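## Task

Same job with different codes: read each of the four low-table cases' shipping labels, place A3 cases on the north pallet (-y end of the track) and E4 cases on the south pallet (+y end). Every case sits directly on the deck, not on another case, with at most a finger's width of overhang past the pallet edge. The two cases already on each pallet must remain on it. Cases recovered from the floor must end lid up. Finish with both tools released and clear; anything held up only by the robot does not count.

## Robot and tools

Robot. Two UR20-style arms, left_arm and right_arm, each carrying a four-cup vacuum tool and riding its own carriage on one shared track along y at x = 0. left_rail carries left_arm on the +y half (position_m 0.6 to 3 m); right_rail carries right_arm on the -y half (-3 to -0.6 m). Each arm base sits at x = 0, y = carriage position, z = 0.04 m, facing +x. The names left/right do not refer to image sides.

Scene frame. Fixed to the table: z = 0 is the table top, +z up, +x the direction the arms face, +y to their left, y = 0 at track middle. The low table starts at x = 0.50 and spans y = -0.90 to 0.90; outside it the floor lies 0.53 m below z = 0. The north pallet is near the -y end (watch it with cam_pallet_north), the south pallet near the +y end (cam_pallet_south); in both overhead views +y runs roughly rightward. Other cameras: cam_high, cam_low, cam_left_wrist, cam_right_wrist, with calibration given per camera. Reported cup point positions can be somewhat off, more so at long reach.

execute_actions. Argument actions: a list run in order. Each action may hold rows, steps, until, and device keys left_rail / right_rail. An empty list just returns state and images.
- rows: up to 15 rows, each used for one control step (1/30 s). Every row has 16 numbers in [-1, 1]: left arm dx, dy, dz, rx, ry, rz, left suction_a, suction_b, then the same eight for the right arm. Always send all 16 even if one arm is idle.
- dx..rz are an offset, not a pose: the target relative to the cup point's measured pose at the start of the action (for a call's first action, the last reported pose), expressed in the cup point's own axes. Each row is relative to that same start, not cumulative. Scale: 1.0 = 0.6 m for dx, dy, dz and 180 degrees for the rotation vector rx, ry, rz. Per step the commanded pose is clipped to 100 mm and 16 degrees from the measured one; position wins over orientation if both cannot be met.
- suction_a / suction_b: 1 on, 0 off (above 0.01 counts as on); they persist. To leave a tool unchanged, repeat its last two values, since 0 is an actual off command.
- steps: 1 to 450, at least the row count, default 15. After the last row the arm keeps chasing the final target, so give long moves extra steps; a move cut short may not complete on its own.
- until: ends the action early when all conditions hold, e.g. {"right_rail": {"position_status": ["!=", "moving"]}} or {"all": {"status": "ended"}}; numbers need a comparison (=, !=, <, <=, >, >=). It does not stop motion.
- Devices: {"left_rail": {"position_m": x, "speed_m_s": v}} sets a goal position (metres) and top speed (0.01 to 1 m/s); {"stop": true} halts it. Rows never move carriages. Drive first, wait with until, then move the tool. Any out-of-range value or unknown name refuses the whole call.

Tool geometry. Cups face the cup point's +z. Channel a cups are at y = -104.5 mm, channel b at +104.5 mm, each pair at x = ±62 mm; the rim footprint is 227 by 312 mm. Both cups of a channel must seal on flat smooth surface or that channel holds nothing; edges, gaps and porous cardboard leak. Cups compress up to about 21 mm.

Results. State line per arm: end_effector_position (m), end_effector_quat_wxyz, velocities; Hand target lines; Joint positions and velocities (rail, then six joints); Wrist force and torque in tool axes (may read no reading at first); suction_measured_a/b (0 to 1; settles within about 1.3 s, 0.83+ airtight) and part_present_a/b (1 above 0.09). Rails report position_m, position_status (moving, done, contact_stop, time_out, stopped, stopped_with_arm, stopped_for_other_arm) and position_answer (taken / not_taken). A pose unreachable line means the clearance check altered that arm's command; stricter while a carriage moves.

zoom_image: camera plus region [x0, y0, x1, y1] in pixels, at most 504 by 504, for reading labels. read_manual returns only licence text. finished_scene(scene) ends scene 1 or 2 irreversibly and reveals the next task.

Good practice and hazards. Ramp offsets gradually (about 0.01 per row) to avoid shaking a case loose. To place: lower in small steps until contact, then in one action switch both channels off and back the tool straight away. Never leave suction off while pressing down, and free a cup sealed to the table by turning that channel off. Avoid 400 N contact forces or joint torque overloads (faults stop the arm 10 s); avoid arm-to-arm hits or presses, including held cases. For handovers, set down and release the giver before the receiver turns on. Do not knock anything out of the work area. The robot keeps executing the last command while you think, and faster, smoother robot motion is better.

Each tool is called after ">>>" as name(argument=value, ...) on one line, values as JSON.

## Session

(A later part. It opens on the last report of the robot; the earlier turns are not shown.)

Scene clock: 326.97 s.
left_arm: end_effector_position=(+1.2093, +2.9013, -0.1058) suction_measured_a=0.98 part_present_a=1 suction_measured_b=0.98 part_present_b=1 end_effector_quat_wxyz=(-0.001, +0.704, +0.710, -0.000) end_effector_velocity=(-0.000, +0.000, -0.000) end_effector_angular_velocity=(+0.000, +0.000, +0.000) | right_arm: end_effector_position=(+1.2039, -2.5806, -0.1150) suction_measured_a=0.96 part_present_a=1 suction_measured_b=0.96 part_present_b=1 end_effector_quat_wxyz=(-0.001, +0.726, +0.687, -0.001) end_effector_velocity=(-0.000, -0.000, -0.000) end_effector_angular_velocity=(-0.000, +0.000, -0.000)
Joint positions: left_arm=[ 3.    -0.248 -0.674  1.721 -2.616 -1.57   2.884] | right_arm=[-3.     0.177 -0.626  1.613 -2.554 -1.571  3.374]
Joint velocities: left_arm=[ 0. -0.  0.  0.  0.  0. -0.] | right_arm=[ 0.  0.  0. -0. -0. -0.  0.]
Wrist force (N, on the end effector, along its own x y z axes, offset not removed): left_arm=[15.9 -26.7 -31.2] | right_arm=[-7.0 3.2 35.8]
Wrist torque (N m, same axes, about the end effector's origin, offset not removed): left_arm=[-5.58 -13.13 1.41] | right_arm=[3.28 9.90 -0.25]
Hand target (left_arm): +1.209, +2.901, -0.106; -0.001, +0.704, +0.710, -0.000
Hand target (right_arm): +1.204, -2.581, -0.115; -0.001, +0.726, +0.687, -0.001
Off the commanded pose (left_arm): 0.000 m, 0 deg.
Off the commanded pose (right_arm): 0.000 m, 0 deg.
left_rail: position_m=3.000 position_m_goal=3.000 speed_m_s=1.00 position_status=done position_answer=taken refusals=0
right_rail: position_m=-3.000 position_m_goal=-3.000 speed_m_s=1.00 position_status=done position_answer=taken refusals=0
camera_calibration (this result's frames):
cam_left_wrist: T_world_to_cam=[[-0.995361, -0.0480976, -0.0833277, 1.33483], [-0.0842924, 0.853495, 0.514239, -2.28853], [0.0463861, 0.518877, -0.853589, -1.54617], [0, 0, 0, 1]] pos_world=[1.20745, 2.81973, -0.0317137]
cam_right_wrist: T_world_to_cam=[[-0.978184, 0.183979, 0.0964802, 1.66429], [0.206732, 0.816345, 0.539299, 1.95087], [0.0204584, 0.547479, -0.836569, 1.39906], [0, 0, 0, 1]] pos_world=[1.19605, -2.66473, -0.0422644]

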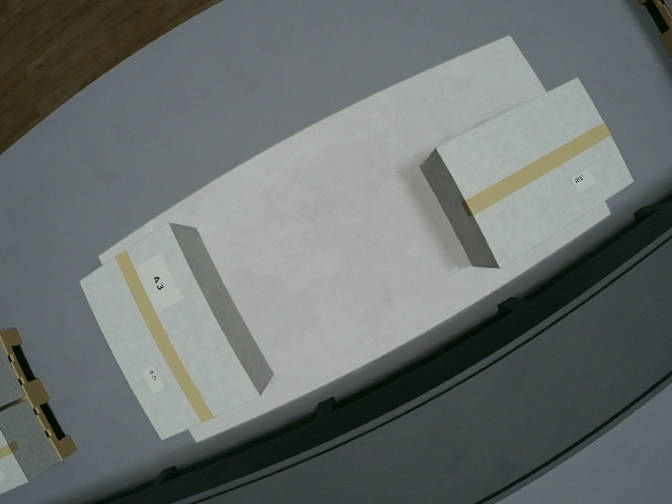

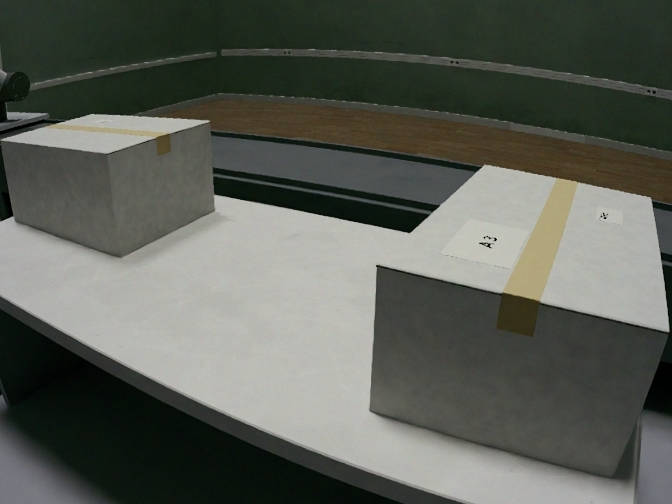

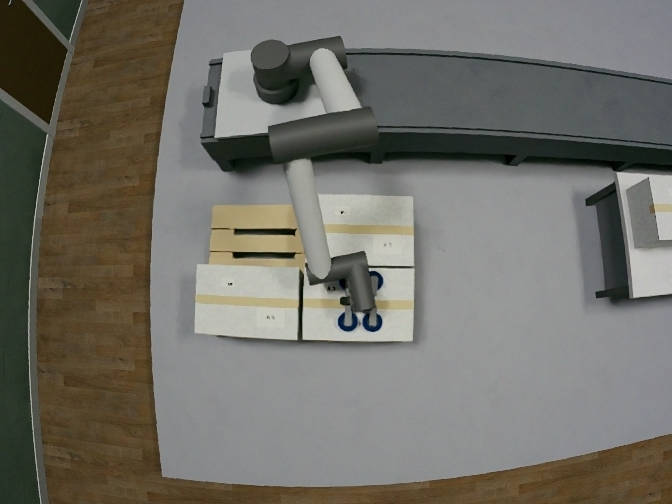

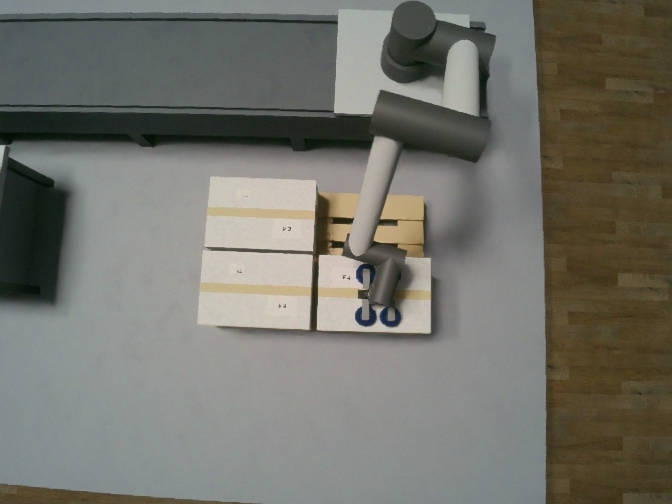

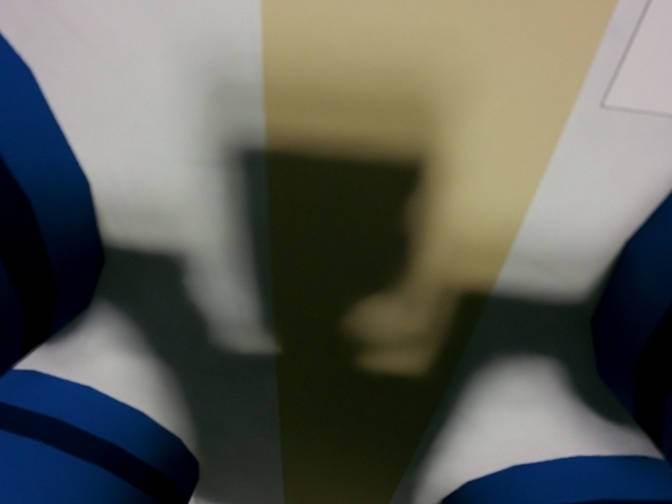

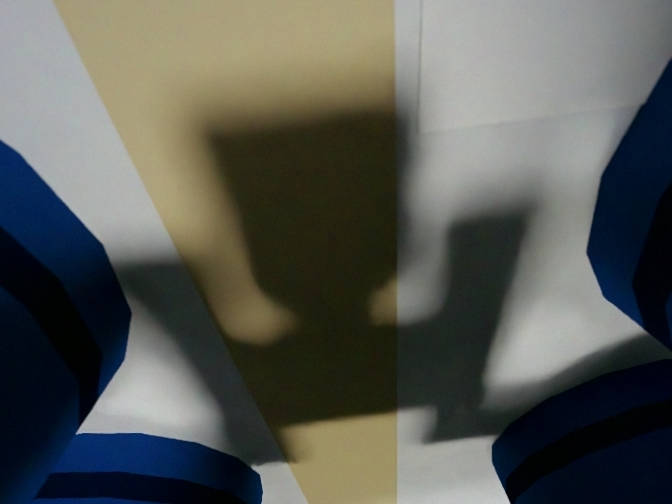

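>>> execute_actions(actions=[{"rows": [[0,0,-0.002,0,0,0,0,0, 0,0,0.003,0,0,0,1,1],[0,0,-0.005,0,0,0,0,0, 0,0,0.005,0,0,0,1,1],[0,0,-0.010,0,0,0,0,0, 0,0,0.0067,0,0,0,1,1],[0,0,-0.018,0,0,0,0,0, 0,0,0.0067,0,0,0,1,1],[0,0,-0.028,0,0,0,0,0, 0,0,0.0067,0,0,0,1,1],[0,0,-0.040,0,0,0,0,0, 0,0,0.0067,0,0,0,1,1],[0,0,-0.055,0,0,0,0,0, 0,0,0.0067,0,0,0,1,1],[0,0,-0.072,0,0,0,0,0, 0,0,0.0067,0,0,0,1,1],[0,0,-0.092,0,0,0,0,0, 0,0,0.0067,0,0,0,1,1],[0,0,-0.114,0,0,0,0,0, 0,0,0.0067,0,0,0,1,1],[0,0,-0.138,0,0,0,0,0, 0,0,0.0067,0,0,0,1,1],[0,0,-0.164,0,0,0,0,0, 0,0,0.0067,0,0,0,1,1],[0,0,-0.192,0,0,0,0,0, 0,0,0.0067,0,0,0,1,1],[0,0,-0.222,0,0,0,0,0, 0,0,0.0067,0,0,0,1,1],[0,0,-0.25,0,0,0,0,0, 0,0,0.0067,0,0,0,1,1]], "steps": 15}])

Scene clock: 346.57 s.
left_arm: end_effector_position=(+1.2098, +2.9013, -0.0305) suction_measured_a=0.00 part_present_a=0 suction_measured_b=0.00 part_present_b=0 end_effector_quat_wxyz=(-0.001, +0.704, +0.710, -0.000) end_effector_velocity=(+0.010, -0.001, +0.393) end_effector_angular_velocity=(-0.004, -0.016, +0.001) | right_arm: end_effector_position=(+1.2042, -2.5806, -0.1184) suction_measured_a=0.96 part_present_a=1 suction_measured_b=0.96 part_present_b=1 end_effector_quat_wxyz=(-0.000, +0.726, +0.687, -0.001) end_effector_velocity=(+0.002, +0.000, -0.002) end_effector_angular_velocity=(+0.001, -0.005, -0.000)
Joint positions: left_arm=[ 3.    -0.248 -0.748  1.727 -2.547 -1.57   2.884] | right_arm=[-3.     0.177 -0.623  1.612 -2.558 -1.571  3.374]
Joint velocities: left_arm=[ 0.     0.001 -0.377  0.002  0.358 -0.     0.   ] | right_arm=[ 0.     0.     0.003 -0.002 -0.006  0.     0.   ]
Wrist force (N, on the end effector, along its own x y z axes, offset not removed): left_arm=[-5.4 -3.9 11.1] | right_arm=[-33.0 -44.7 -63.8]
Wrist torque (N m, same axes, about the end effector's origin, offset not removed): left_arm=[-0.40 1.01 -0.59] | right_arm=[-3.48 21.42 -2.80]
Hand target (left_arm): +1.210, +2.902, +0.040; -0.000, +0.704, +0.710, +0.000
Hand target (right_arm): +1.204, -2.581, -0.119; -0.001, +0.726, +0.687, -0.001
Off the commanded pose (left_arm): 0.075 m, 0 deg.
Off the commanded pose (right_arm): 0.001 m, 0 deg.
left_rail: position_m=3.000 position_m_goal=3.000 speed_m_s=1.00 position_status=done position_answer=taken refusals=0
right_rail: position_m=-3.000 position_m_goal=-3.000 speed_m_s=1.00 position_status=done position_answer=taken refusals=0
camera_calibration (this result's frames):
cam_left_wrist: T_world_to_cam=[[-0.995361, -0.0481914, -0.0832729, 1.34196], [-0.0843587, 0.853328, 0.514504, -2.32657], [0.0462644, 0.519142, -0.853435, -1.48251], [0, 0, 0, 1]] pos_world=[1.20805, 2.81963, 0.0435598]
cam_right_wrist: T_world_to_cam=[[-0.978238, 0.18395, 0.0959811, 1.66479], [0.206428, 0.816217, 0.539608, 1.95267], [0.0209195, 0.547678, -0.836427, 1.39621], [0, 0, 0, 1]] pos_world=[1.19627, -2.66471, -0.045635]

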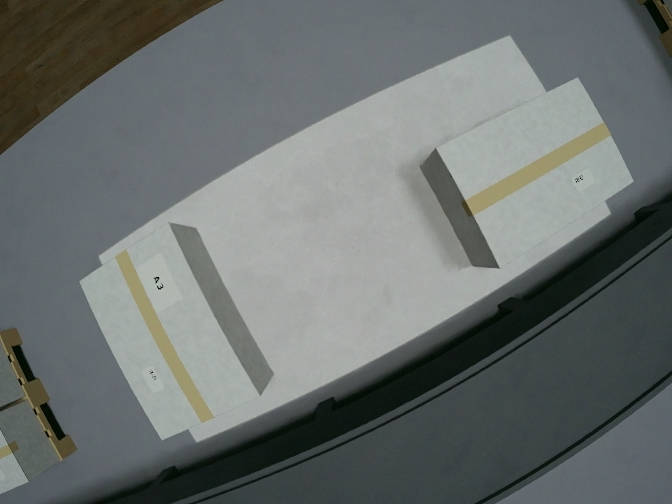

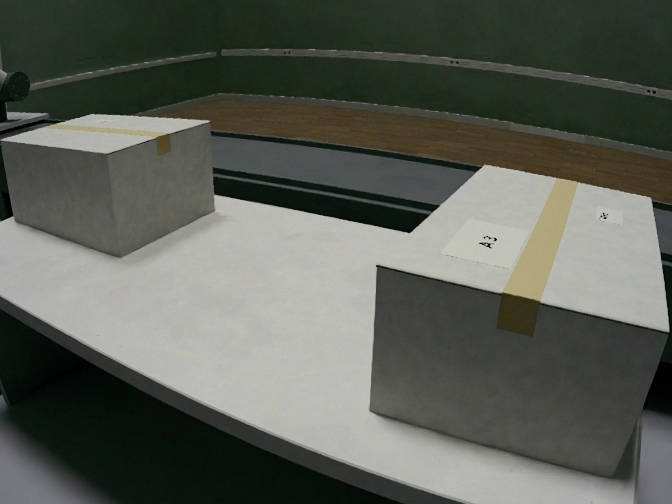

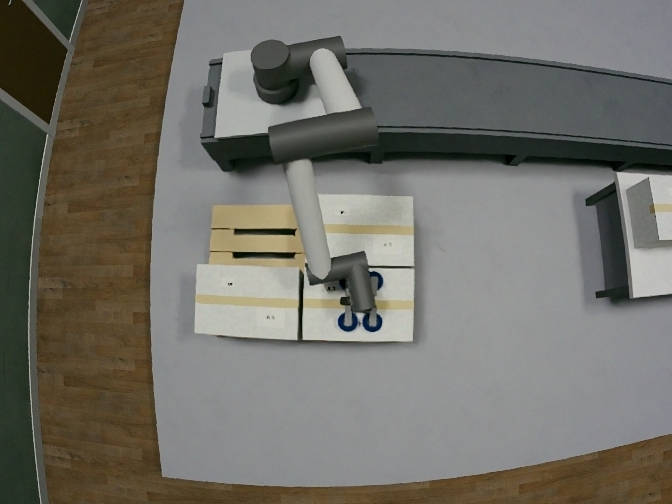

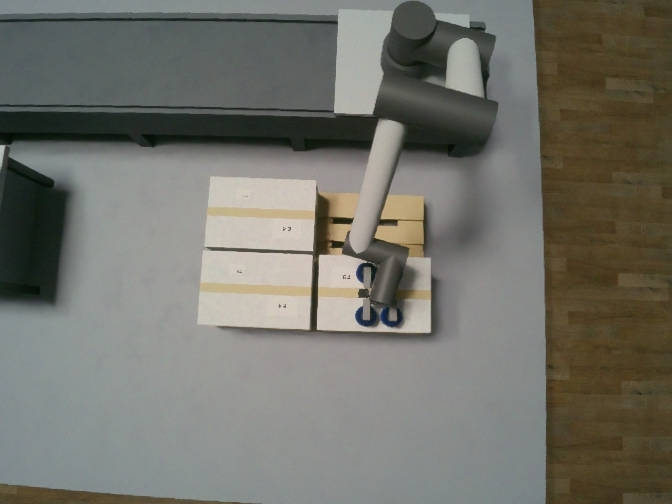

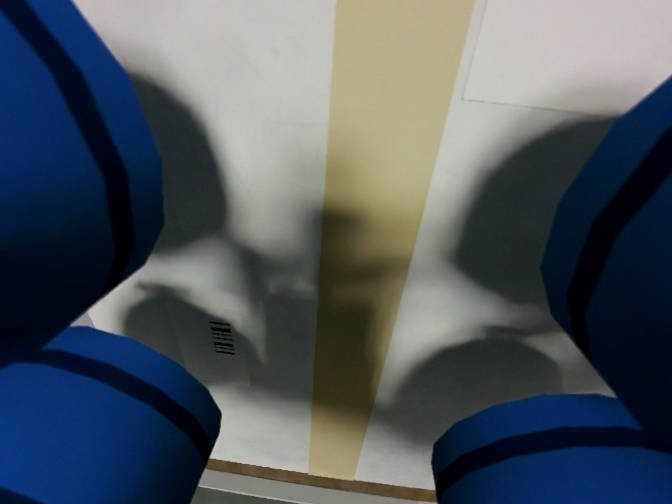

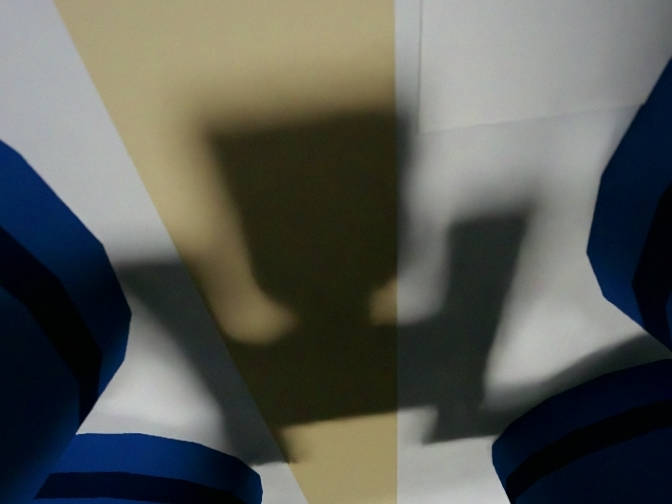

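>>> execute_actions(actions=[{"rows": [[0,0,-0.05,0,0,0,0,0, 0,0,-0.003,0,0,0,0,0],[0,0,-0.1,0,0,0,0,0, 0,0,-0.008,0,0,0,0,0],[0,0,-0.15,0,0,0,0,0, 0,0,-0.016,0,0,0,0,0],[0,0,-0.2,0,0,0,0,0, 0,0,-0.03,0,0,0,0,0],[0,0,-0.3,0,0,0,0,0, 0,0,-0.05,0,0,0,0,0],[0,0,-0.4,0,0,0,0,0, 0,0,-0.08,0,0,0,0,0],[0,0,-0.5,0,0,0,0,0, 0,0,-0.12,0,0,0,0,0],[0,0,-0.6,0,0,0,0,0, 0,0,-0.18,0,0,0,0,0],[0,0,-0.6,0,0,0,0,0, 0,0,-0.26,0,0,0,0,0]], "steps": 24}])

Scene clock: 360.40 s.
left_arm: end_effector_position=(+1.2112, +2.9010, +0.3118) suction_measured_a=0.00 part_present_a=0 suction_measured_b=0.00 part_present_b=0 end_effector_quat_wxyz=(+0.000, +0.704, +0.710, +0.001) end_effector_velocity=(-0.006, -0.001, +0.140) end_effector_angular_velocity=(+0.005, +0.021, +0.000) | right_arm: end_effector_position=(+1.2044, -2.5800, +0.0339) suction_measured_a=0.00 part_present_a=0 suction_measured_b=0.00 part_present_b=0 end_effector_quat_wxyz=(-0.000, +0.726, +0.687, -0.001) end_effector_velocity=(-0.001, -0.001, +0.028) end_effector_angular_velocity=(-0.000, +0.002, +0.000)
Joint positions: left_arm=[ 3.    -0.248 -1.033  1.643 -2.181 -1.57   2.884] | right_arm=[-3.     0.177 -0.764  1.618 -2.423 -1.571  3.374]
Joint velocities: left_arm=[ 0.    -0.002 -0.095 -0.074  0.191  0.    -0.002] | right_arm=[ 0.    -0.001 -0.025 -0.     0.027  0.    -0.001]
Wrist force (N, on the end effector, along its own x y z axes, offset not removed): left_arm=[2.5 -1.4 -1.5] | right_arm=[-5.1 0.8 5.8]
Wrist torque (N m, same axes, about the end effector's origin, offset not removed): left_arm=[-0.03 0.03 -0.62] | right_arm=[-0.23 1.04 -0.28]
Hand target (left_arm): +1.210, +2.901, +0.330; -0.001, +0.704, +0.710, -0.000
Hand target (right_arm): +1.204, -2.580, +0.038; -0.000, +0.726, +0.687, -0.001
Off the commanded pose (left_arm): 0.018 m, 0 deg.
Off the commanded pose (right_arm): 0.004 m, 0 deg.
left_rail: position_m=3.000 position_m_goal=3.000 speed_m_s=1.00 position_status=done position_answer=taken refusals=0
right_rail: position_m=-3.000 position_m_goal=-3.000 speed_m_s=1.00 position_status=done position_answer=taken refusals=0
camera_calibration (this result's frames):
cam_left_wrist: T_world_to_cam=[[-0.995049, -0.0483002, -0.086859, 1.3729], [-0.0862637, 0.853757, 0.513475, -2.50095], [0.0493556, 0.518426, -0.853697, -1.19192], [0, 0, 0, 1]] pos_world=[1.20919, 2.81944, 0.38589]
cam_right_wrist: T_world_to_cam=[[-0.978237, 0.183903, 0.0960824, 1.65015], [0.206445, 0.816245, 0.539559, 1.87011], [0.0207999, 0.547652, -0.836448, 1.52332], [0, 0, 0, 1]] pos_world=[1.19648, -2.66419, 0.106592]

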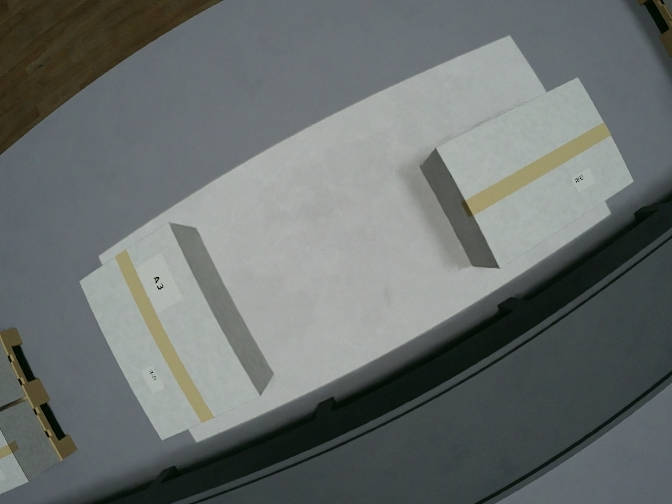

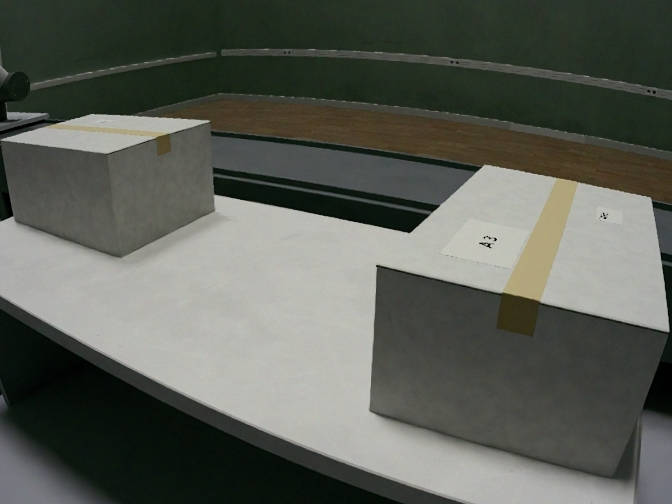

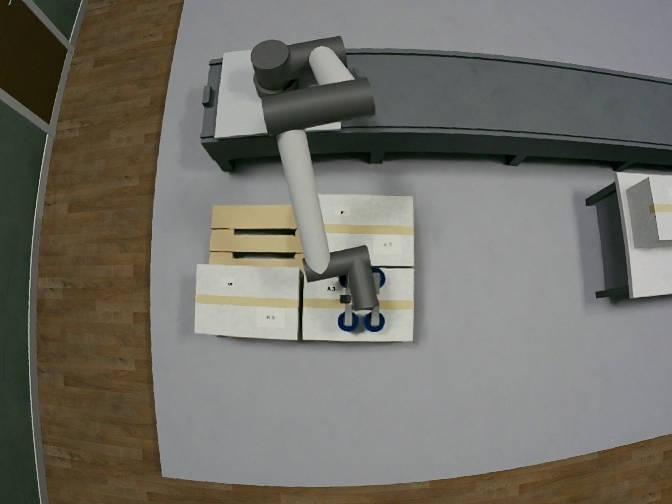

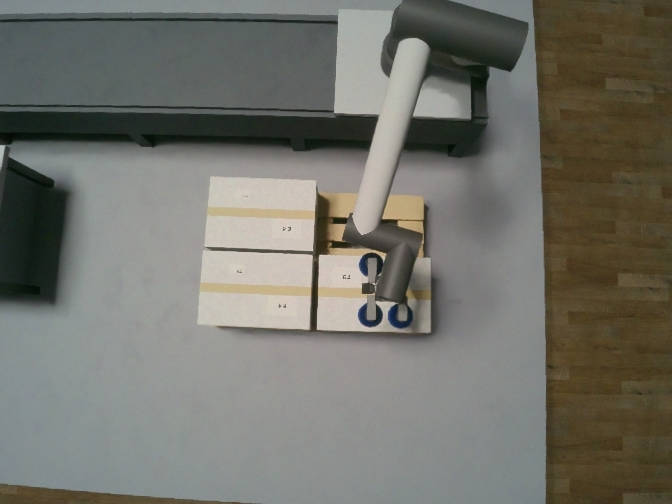

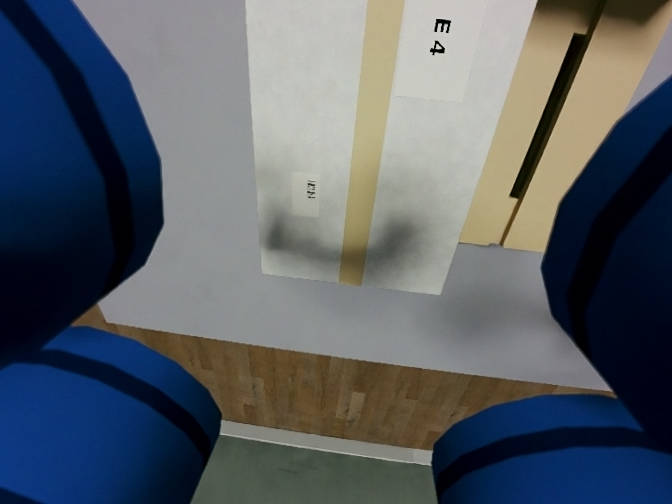

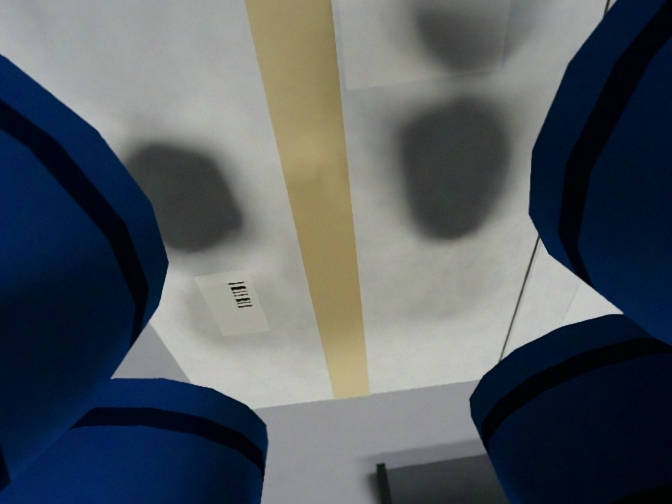

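>>> execute_actions(actions=[{"left_rail": {"position_m": 0.6}, "rows": [[-0.01,-0.004,-0.001,0,0,0,0,0, 0.01,-0.004,-0.01,0,0,-0.005,0,0],[-0.03,-0.012,-0.002,0,0,0,0,0, 0.03,-0.013,-0.025,0,0,-0.015,0,0],[-0.06,-0.025,-0.004,0,0,0,0,0, 0.06,-0.027,-0.045,0,0,-0.03,0,0],[-0.1,-0.042,-0.007,0,0,0,0,0, 0.1,-0.044,-0.07,0,0,-0.05,0,0],[-0.15,-0.062,-0.01,0,0,0,0,0, 0.15,-0.066,-0.1,0,0,-0.08,0,0],[-0.2,-0.083,-0.013,0,0,0,0,0, 0.2,-0.088,-0.13,0,0,-0.11,0,0],[-1,-0.415,-0.065,0,0,0,0,0, 1,-0.442,-0.44,0,0,-0.518,0,0]], "steps": 42},{"rows": [[-0.8,-0.333,-0.05,0,0,0,0,0, 0.155,0.41,-0.177,0,0,0,0,0]], "steps": 30}])

Scene clock: 395.40 s.
left_arm: end_effector_position=(+0.7952, -0.2087, +0.3761) suction_measured_a=0.00 part_present_a=0 suction_measured_b=0.00 part_present_b=0 end_effector_quat_wxyz=(+0.002, +0.705, +0.709, -0.001) end_effector_velocity=(-0.109, -1.342, +0.023) end_effector_angular_velocity=(-0.003, -0.003, +0.001) | right_arm: end_effector_position=(+0.9150, -1.7911, +0.3756) suction_measured_a=0.00 part_present_a=0 suction_measured_b=0.00 part_present_b=0 end_effector_quat_wxyz=(+0.003, +0.034, +0.999, +0.003) end_effector_velocity=(+0.000, +0.009, +0.003) end_effector_angular_velocity=(-0.003, +0.002, -0.001)
Joint positions: left_arm=[ 0.882 -1.09  -0.934  1.367 -2.009 -1.572  2.046] | right_arm=[-3.     0.79  -0.737  1.005 -1.848 -1.572  2.428]
Joint velocities: left_arm=[-1.002 -0.191  0.216 -0.417  0.196  0.002 -0.192] | right_arm=[ 0.     0.004  0.01  -0.024  0.018 -0.001  0.005]
Wrist force (N, on the end effector, along its own x y z axes, offset not removed): left_arm=[-9.8 -4.3 0.5] | right_arm=[-3.0 2.8 6.3]
Wrist torque (N m, same axes, about the end effector's origin, offset not removed): left_arm=[-0.23 1.13 -0.81] | right_arm=[0.06 0.84 -0.23]
Hand target (left_arm): +0.782, -0.302, +0.379; +0.002, +0.705, +0.709, -0.001
Hand target (right_arm): +0.915, -1.790, +0.376; +0.003, +0.034, +0.999, +0.003
Off the commanded pose (left_arm): 0.050 m, 0 deg.
Off the commanded pose (right_arm): 0.001 m, 0 deg.
left_rail: position_m=0.882 position_m_goal=0.600 speed_m_s=1.00 position_status=moving position_answer=taken refusals=0
right_rail: position_m=-3.000 position_m_goal=-3.000 speed_m_s=1.00 position_status=done position_answer=taken refusals=0
camera_calibration (this result's frames):
cam_left_wrist: T_world_to_cam=[[-0.995232, -0.044738, -0.0866666, 0.815156], [-0.0828039, 0.857116, 0.508425, 0.0848995], [0.0515374, 0.513177, -0.856734, 0.493942], [0, 0, 0, 1]] pos_world=[0.792843, -0.28978, 0.450658]
cam_right_wrist: T_world_to_cam=[[-0.195916, -0.976715, 0.0874353, -1.60224], [-0.816984, 0.211888, 0.536322, 0.956704], [-0.54236, 0.033641, -0.839472, 0.978853], [0, 0, 0, 1]] pos_world=[0.998596, -1.80058, 0.448712]

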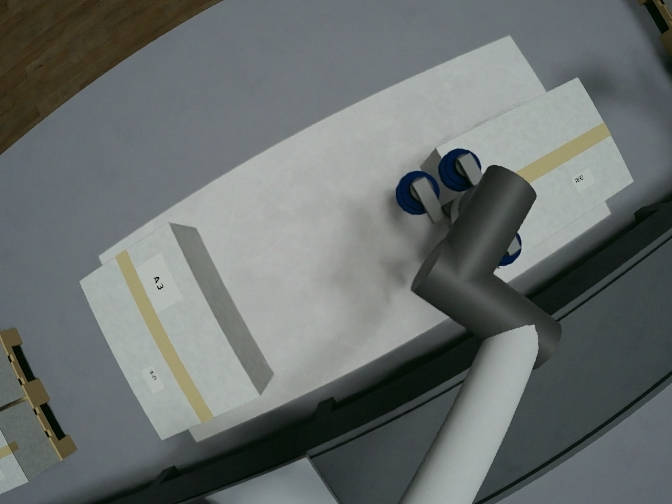

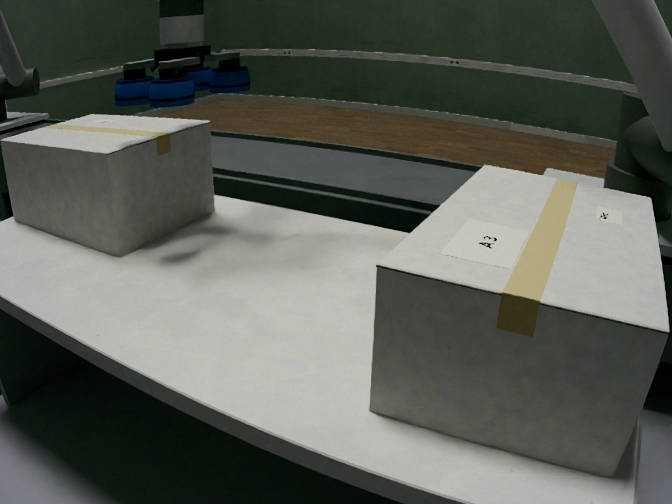

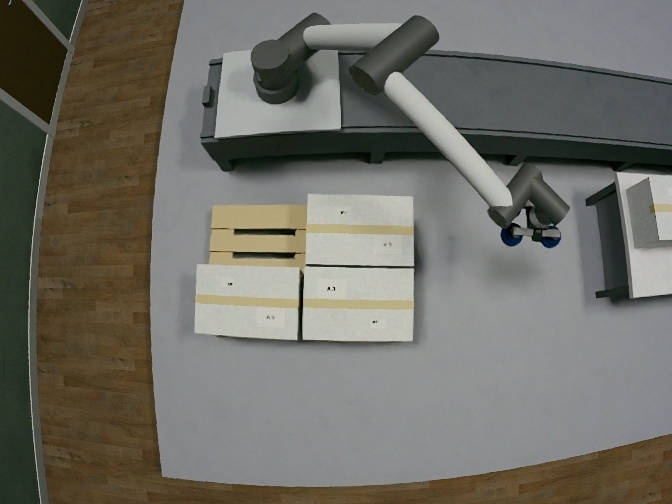

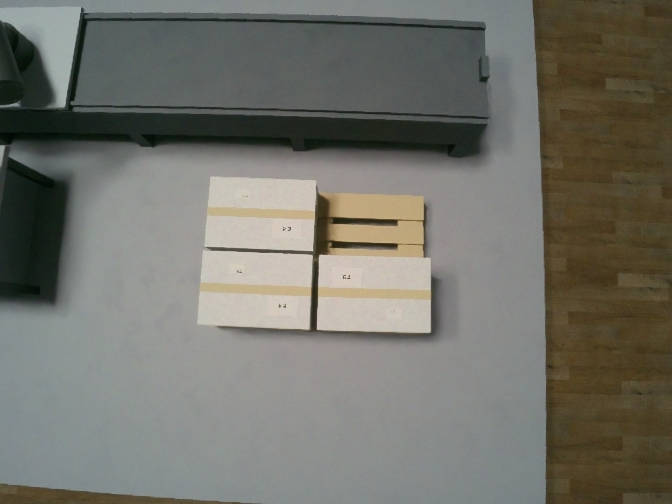

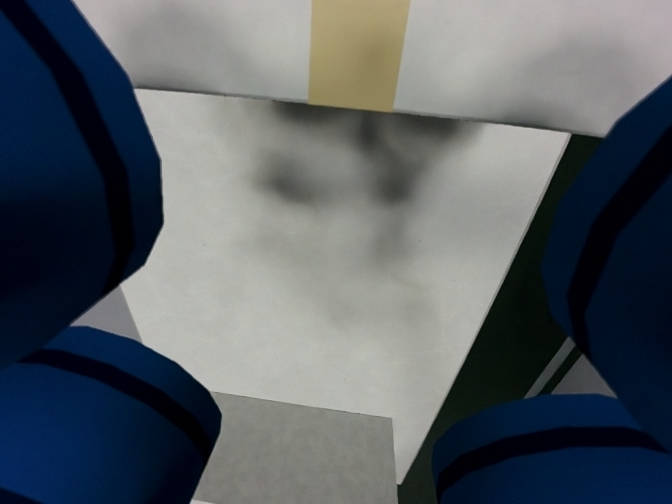

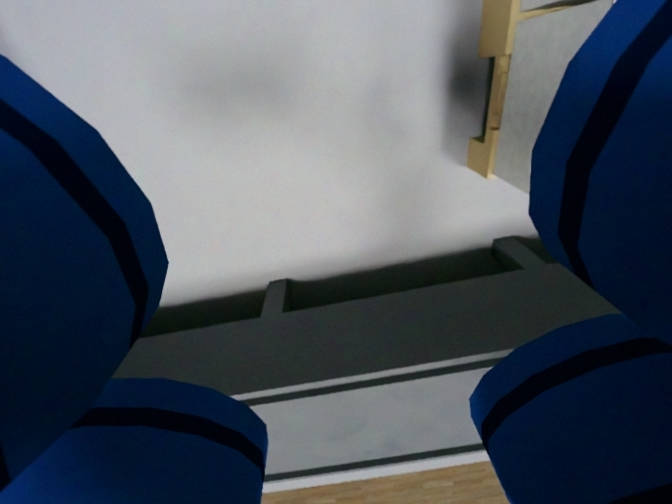

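>>> execute_actions(actions=[])

>>> zoom_image(camera="cam_left_wrist", region=[80, 0, 580, 375])

Scene clock: 399.03 s.
left_arm: end_effector_position=(+0.7819, -0.5359, +0.3790) suction_measured_a=0.00 part_present_a=0 suction_measured_b=0.00 part_present_b=0 end_effector_quat_wxyz=(+0.002, +0.705, +0.709, -0.001) end_effector_velocity=(+0.000, +0.000, -0.000) end_effector_angular_velocity=(+0.000, +0.000, +0.000) | right_arm: end_effector_position=(+0.9150, -1.7900, +0.3760) suction_measured_a=0.00 part_present_a=0 suction_measured_b=0.00 part_present_b=0 end_effector_quat_wxyz=(+0.003, +0.034, +0.999, +0.003) end_effector_velocity=(-0.000, +0.000, +0.000) end_effector_angular_velocity=(+0.000, -0.000, +0.000)
Joint positions: left_arm=[ 0.6   -1.114 -0.903  1.308 -1.98  -1.571  2.021] | right_arm=[-3.     0.791 -0.736  1.002 -1.845 -1.572  2.429]
Joint velocities: left_arm=[ 0.  0.  0. -0.  0. -0. -0.] | right_arm=[ 0.  0. -0.  0.  0. -0.  0.]
Wrist force (N, on the end effector, along its own x y z axes, offset not removed): left_arm=[-5.6 3.4 1.4] | right_arm=[-4.3 0.3 6.9]
Wrist torque (N m, same axes, about the end effector's origin, offset not removed): left_arm=[0.76 0.79 -0.53] | right_arm=[-0.24 0.90 -0.22]
Hand target (left_arm): +0.782, -0.536, +0.379; +0.002, +0.705, +0.709, -0.001
Hand target (right_arm): +0.915, -1.790, +0.376; +0.003, +0.034, +0.999, +0.003
Off the commanded pose (left_arm): 0.005 m, 0 deg.
Off the commanded pose (right_arm): 0.001 m, 0 deg.
left_rail: position_m=0.600 position_m_goal=0.600 speed_m_s=1.00 position_status=done position_answer=taken refusals=0
right_rail: position_m=-3.000 position_m_goal=-3.000 speed_m_s=1.00 position_status=done position_answer=taken refusals=0
camera_calibration (this result's frames):
cam_left_wrist: T_world_to_cam=[[-0.995173, -0.0456949, -0.0868487, 0.78704], [-0.0837514, 0.856731, 0.508918, 0.363173], [0.051151, 0.513735, -0.856423, 0.665534], [0, 0, 0, 1]] pos_world=[0.779614, -0.617086, 0.453506]
cam_right_wrist: T_world_to_cam=[[-0.195955, -0.976669, 0.0878565, -1.60117], [-0.816816, 0.212141, 0.536477, 0.95651], [-0.542599, 0.0333627, -0.839329, 0.978855], [0, 0, 0, 1]] pos_world=[0.998661, -1.79939, 0.449109]

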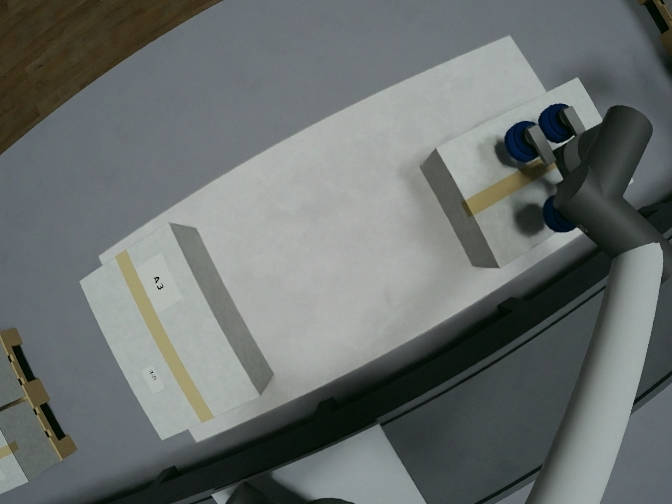

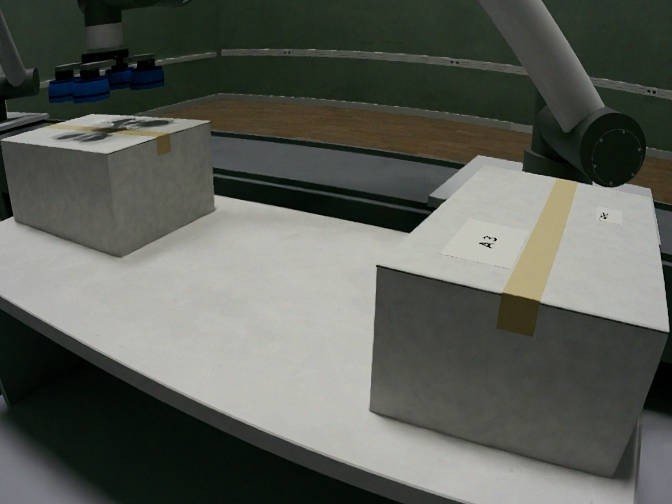

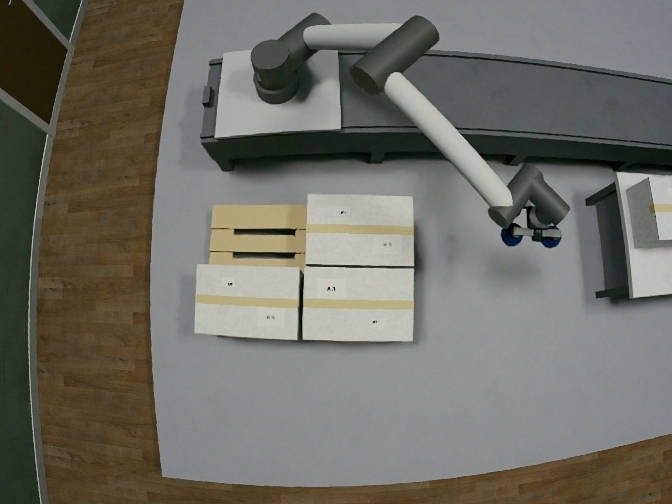

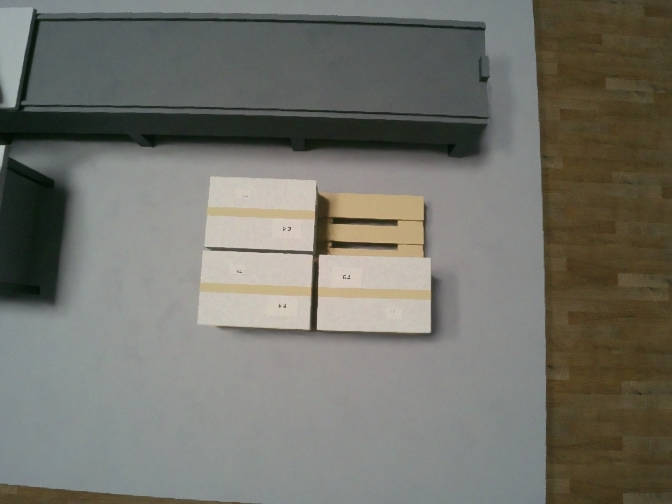

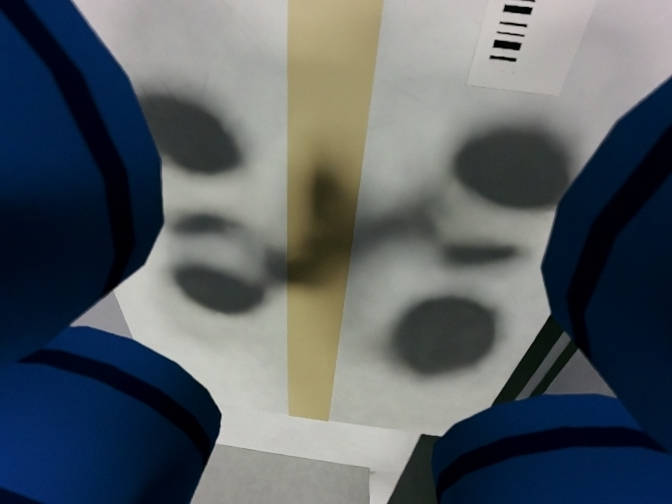

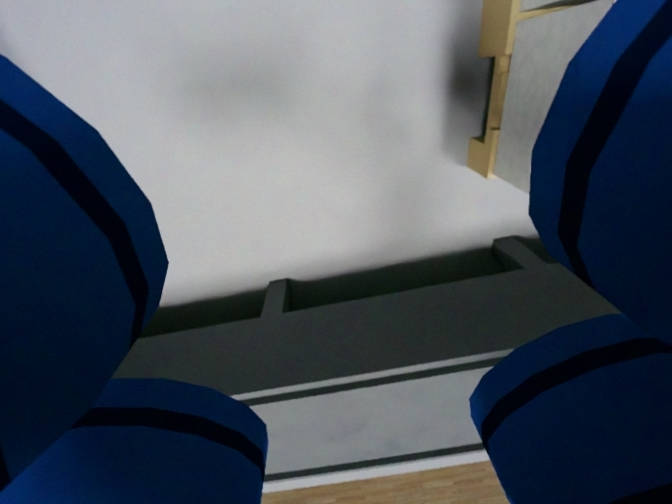

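Region (80, 0, 580, 375) of cam_left_wrist's 672x504 image, scaled by 1.008, with more detail than that image has; it fills the top 378 rows of this view, and the rest is white.

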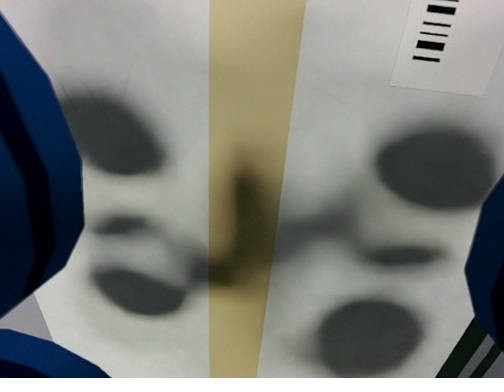

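>>> zoom_image(camera="cam_left_wrist", region=[100, 250, 600, 504])

>>> zoom_image(camera="cam_low", region=[0, 60, 260, 270])

Region (100, 250, 600, 504) of cam_left_wrist's 672x504 image, scaled by 1.008, with more detail than that image has; it fills the top 256 rows of this view, and the rest is white.

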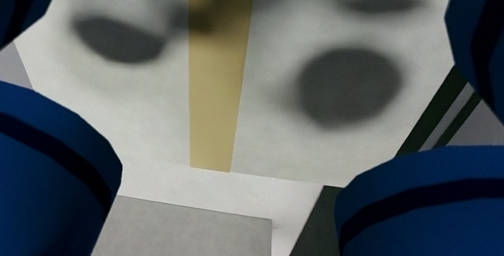

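Region (0, 60, 260, 270) of cam_low's 672x504 image, scaled by 1.938, with more detail than that image has; it fills the top 407 rows of this view, and the rest is white.

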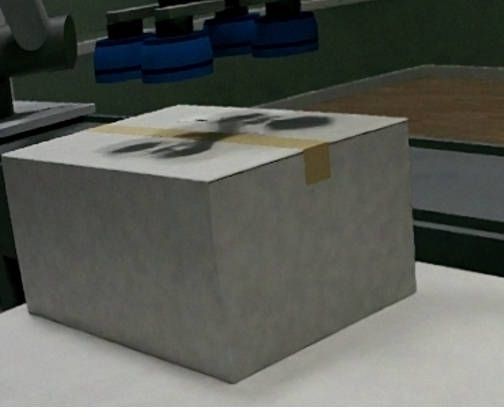

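>>> execute_actions(actions=[{"rows": [[-0.004,0.003,0.004,0,0,0.001,0,0, 0.005,0.01,-0.003,0,0,-0.002,0,0],[-0.01,0.008,0.012,0,0,0.003,0,0, 0.012,0.02,-0.007,0,0,-0.004,0,0],[-0.018,0.015,0.024,0,0,0.005,0,0, 0.022,0.037,-0.013,0,0,-0.007,0,0],[-0.026,0.022,0.04,0,0,0.008,0,0, 0.033,0.056,-0.02,0,0,-0.011,0,0],[-0.034,0.028,0.058,0,0,0.01,0,0, 0.044,0.075,-0.027,0,0,-0.015,0,0],[-0.04,0.033,0.078,0,0,0.0117,0,0, 0.055,0.093,-0.033,0,0,-0.018,0,0],[-0.04,0.033,0.098,0,0,0.0117,0,0, 0.066,0.112,-0.04,0,0,-0.0217,0,0],[-0.04,0.033,0.118,0,0,0.0117,1,1, 0.066,0.112,-0.04,0,0,-0.0217,0,0],[-0.04,0.033,0.138,0,0,0.0117,1,1, 0.066,0.112,-0.04,0,0,-0.0217,0,0],[-0.04,0.033,0.155,0,0,0.0117,1,1, 0.066,0.112,-0.04,0,0,-0.0217,0,0],[-0.04,0.033,0.168,0,0,0.0117,1,1, 0.066,0.112,-0.04,0,0,-0.0217,0,0],[-0.04,0.033,0.178,0,0,0.0117,1,1, 0.066,0.112,-0.04,0,0,-0.0217,0,0],[-0.04,0.033,0.185,0,0,0.0117,1,1, 0.066,0.112,-0.04,0,0,-0.0217,0,0]], "steps": 27}])

Scene clock: 460.40 s.
left_arm: end_effector_position=(+0.8020, -0.5598, +0.2687) suction_measured_a=0.83 part_present_a=1 suction_measured_b=0.83 part_present_b=1 end_effector_quat_wxyz=(+0.002, +0.718, +0.696, -0.001) end_effector_velocity=(-0.003, -0.005, -0.010) end_effector_angular_velocity=(-0.004, +0.006, -0.003) | right_arm: end_effector_position=(+0.8799, -1.7207, +0.3999) suction_measured_a=0.00 part_present_a=0 suction_measured_b=0.00 part_present_b=0 end_effector_quat_wxyz=(+0.003, -0.000, +1.000, +0.002) end_effector_velocity=(-0.001, +0.002, +0.001) end_effector_angular_velocity=(-0.000, +0.000, +0.002)
Joint positions: left_arm=[ 0.6   -1.109 -0.812  1.305 -2.069 -1.571  2.063] | right_arm=[-3.     0.839 -0.693  0.887 -1.773 -1.572  2.409]
Joint velocities: left_arm=[ 0.    -0.002  0.008 -0.    -0.009 -0.007  0.001] | right_arm=[ 0.     0.001  0.002 -0.006  0.004 -0.    -0.001]
Wrist force (N, on the end effector, along its own x y z axes, offset not removed): left_arm=[-4.0 9.8 76.5] | right_arm=[-7.7 1.2 5.7]
Wrist torque (N m, same axes, about the end effector's origin, offset not removed): left_arm=[1.28 -4.57 -0.66] | right_arm=[-0.14 1.47 -0.29]
Hand target (left_arm): +0.802, -0.560, +0.268; +0.002, +0.718, +0.696, -0.001
Hand target (right_arm): +0.880, -1.720, +0.400; +0.003, -0.000, +1.000, +0.002
Off the commanded pose (left_arm): 0.001 m, 0 deg.
Off the commanded pose (right_arm): 0.000 m, 0 deg.
left_rail: position_m=0.600 position_m_goal=0.600 speed_m_s=1.00 position_status=done position_answer=taken refusals=0
right_rail: position_m=-3.000 position_m_goal=-3.000 speed_m_s=1.00 position_status=done position_answer=taken refusals=0
camera_calibration (this result's frames):
cam_left_wrist: T_world_to_cam=[[-0.996188, -0.00924472, -0.0867369, 0.817562], [-0.0523277, 0.858909, 0.509448, 0.417286], [0.0697894, 0.512045, -0.856119, 0.566379], [0, 0, 0, 1]] pos_world=[0.796754, -0.640864, 0.343215]
cam_right_wrist: T_world_to_cam=[[-0.129269, -0.987675, 0.0882512, -1.62031], [-0.829522, 0.156472, 0.536106, 0.815826], [-0.543307, -0.00390435, -0.839525, 0.914109], [0, 0, 0, 1]] pos_world=[0.963931, -1.72443, 0.473042]

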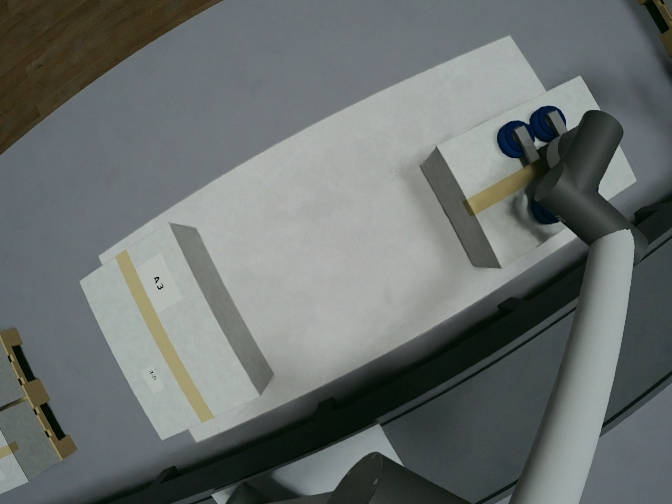

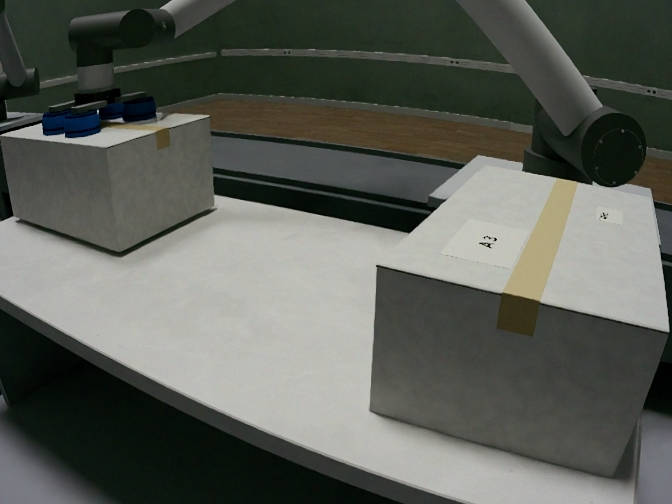

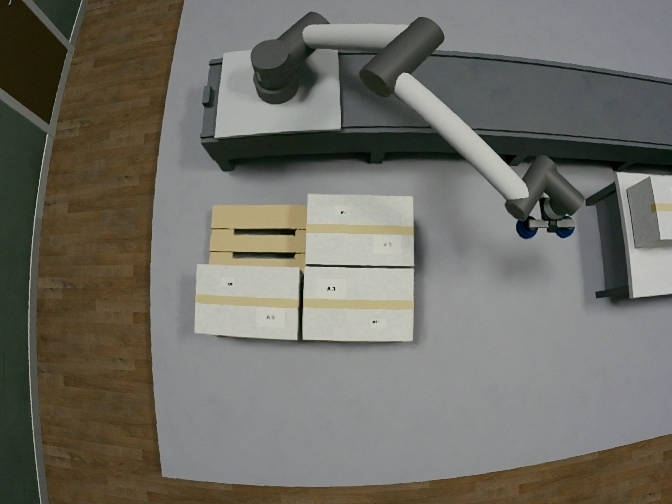

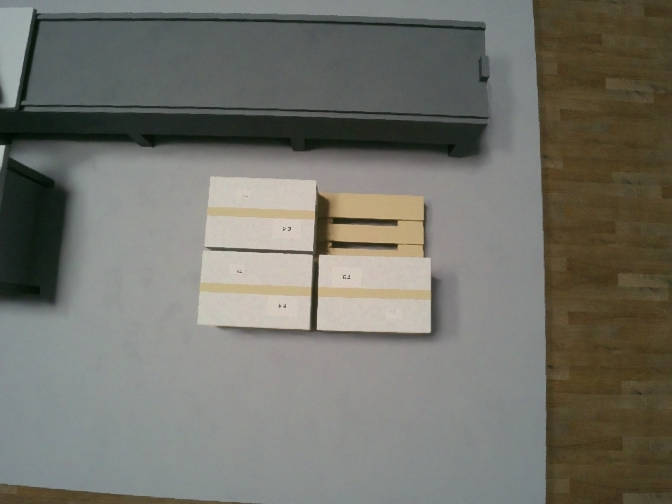

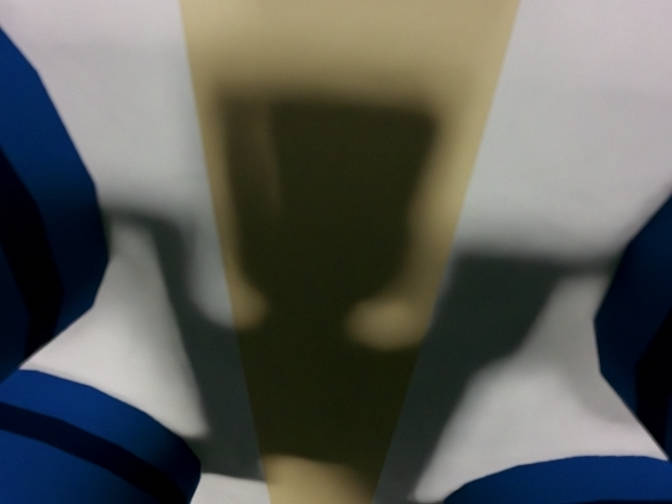

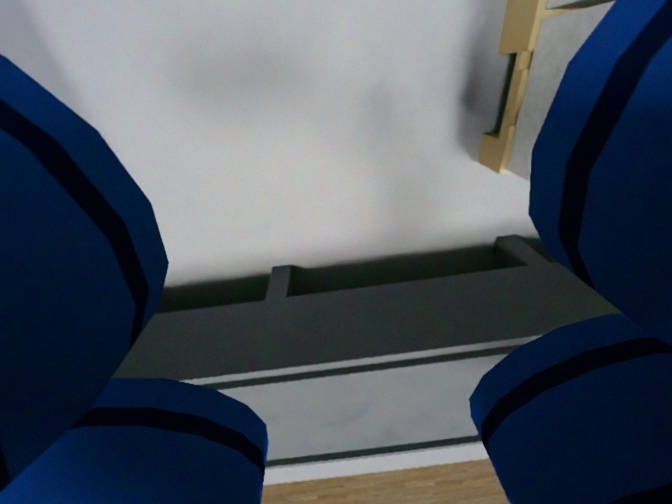

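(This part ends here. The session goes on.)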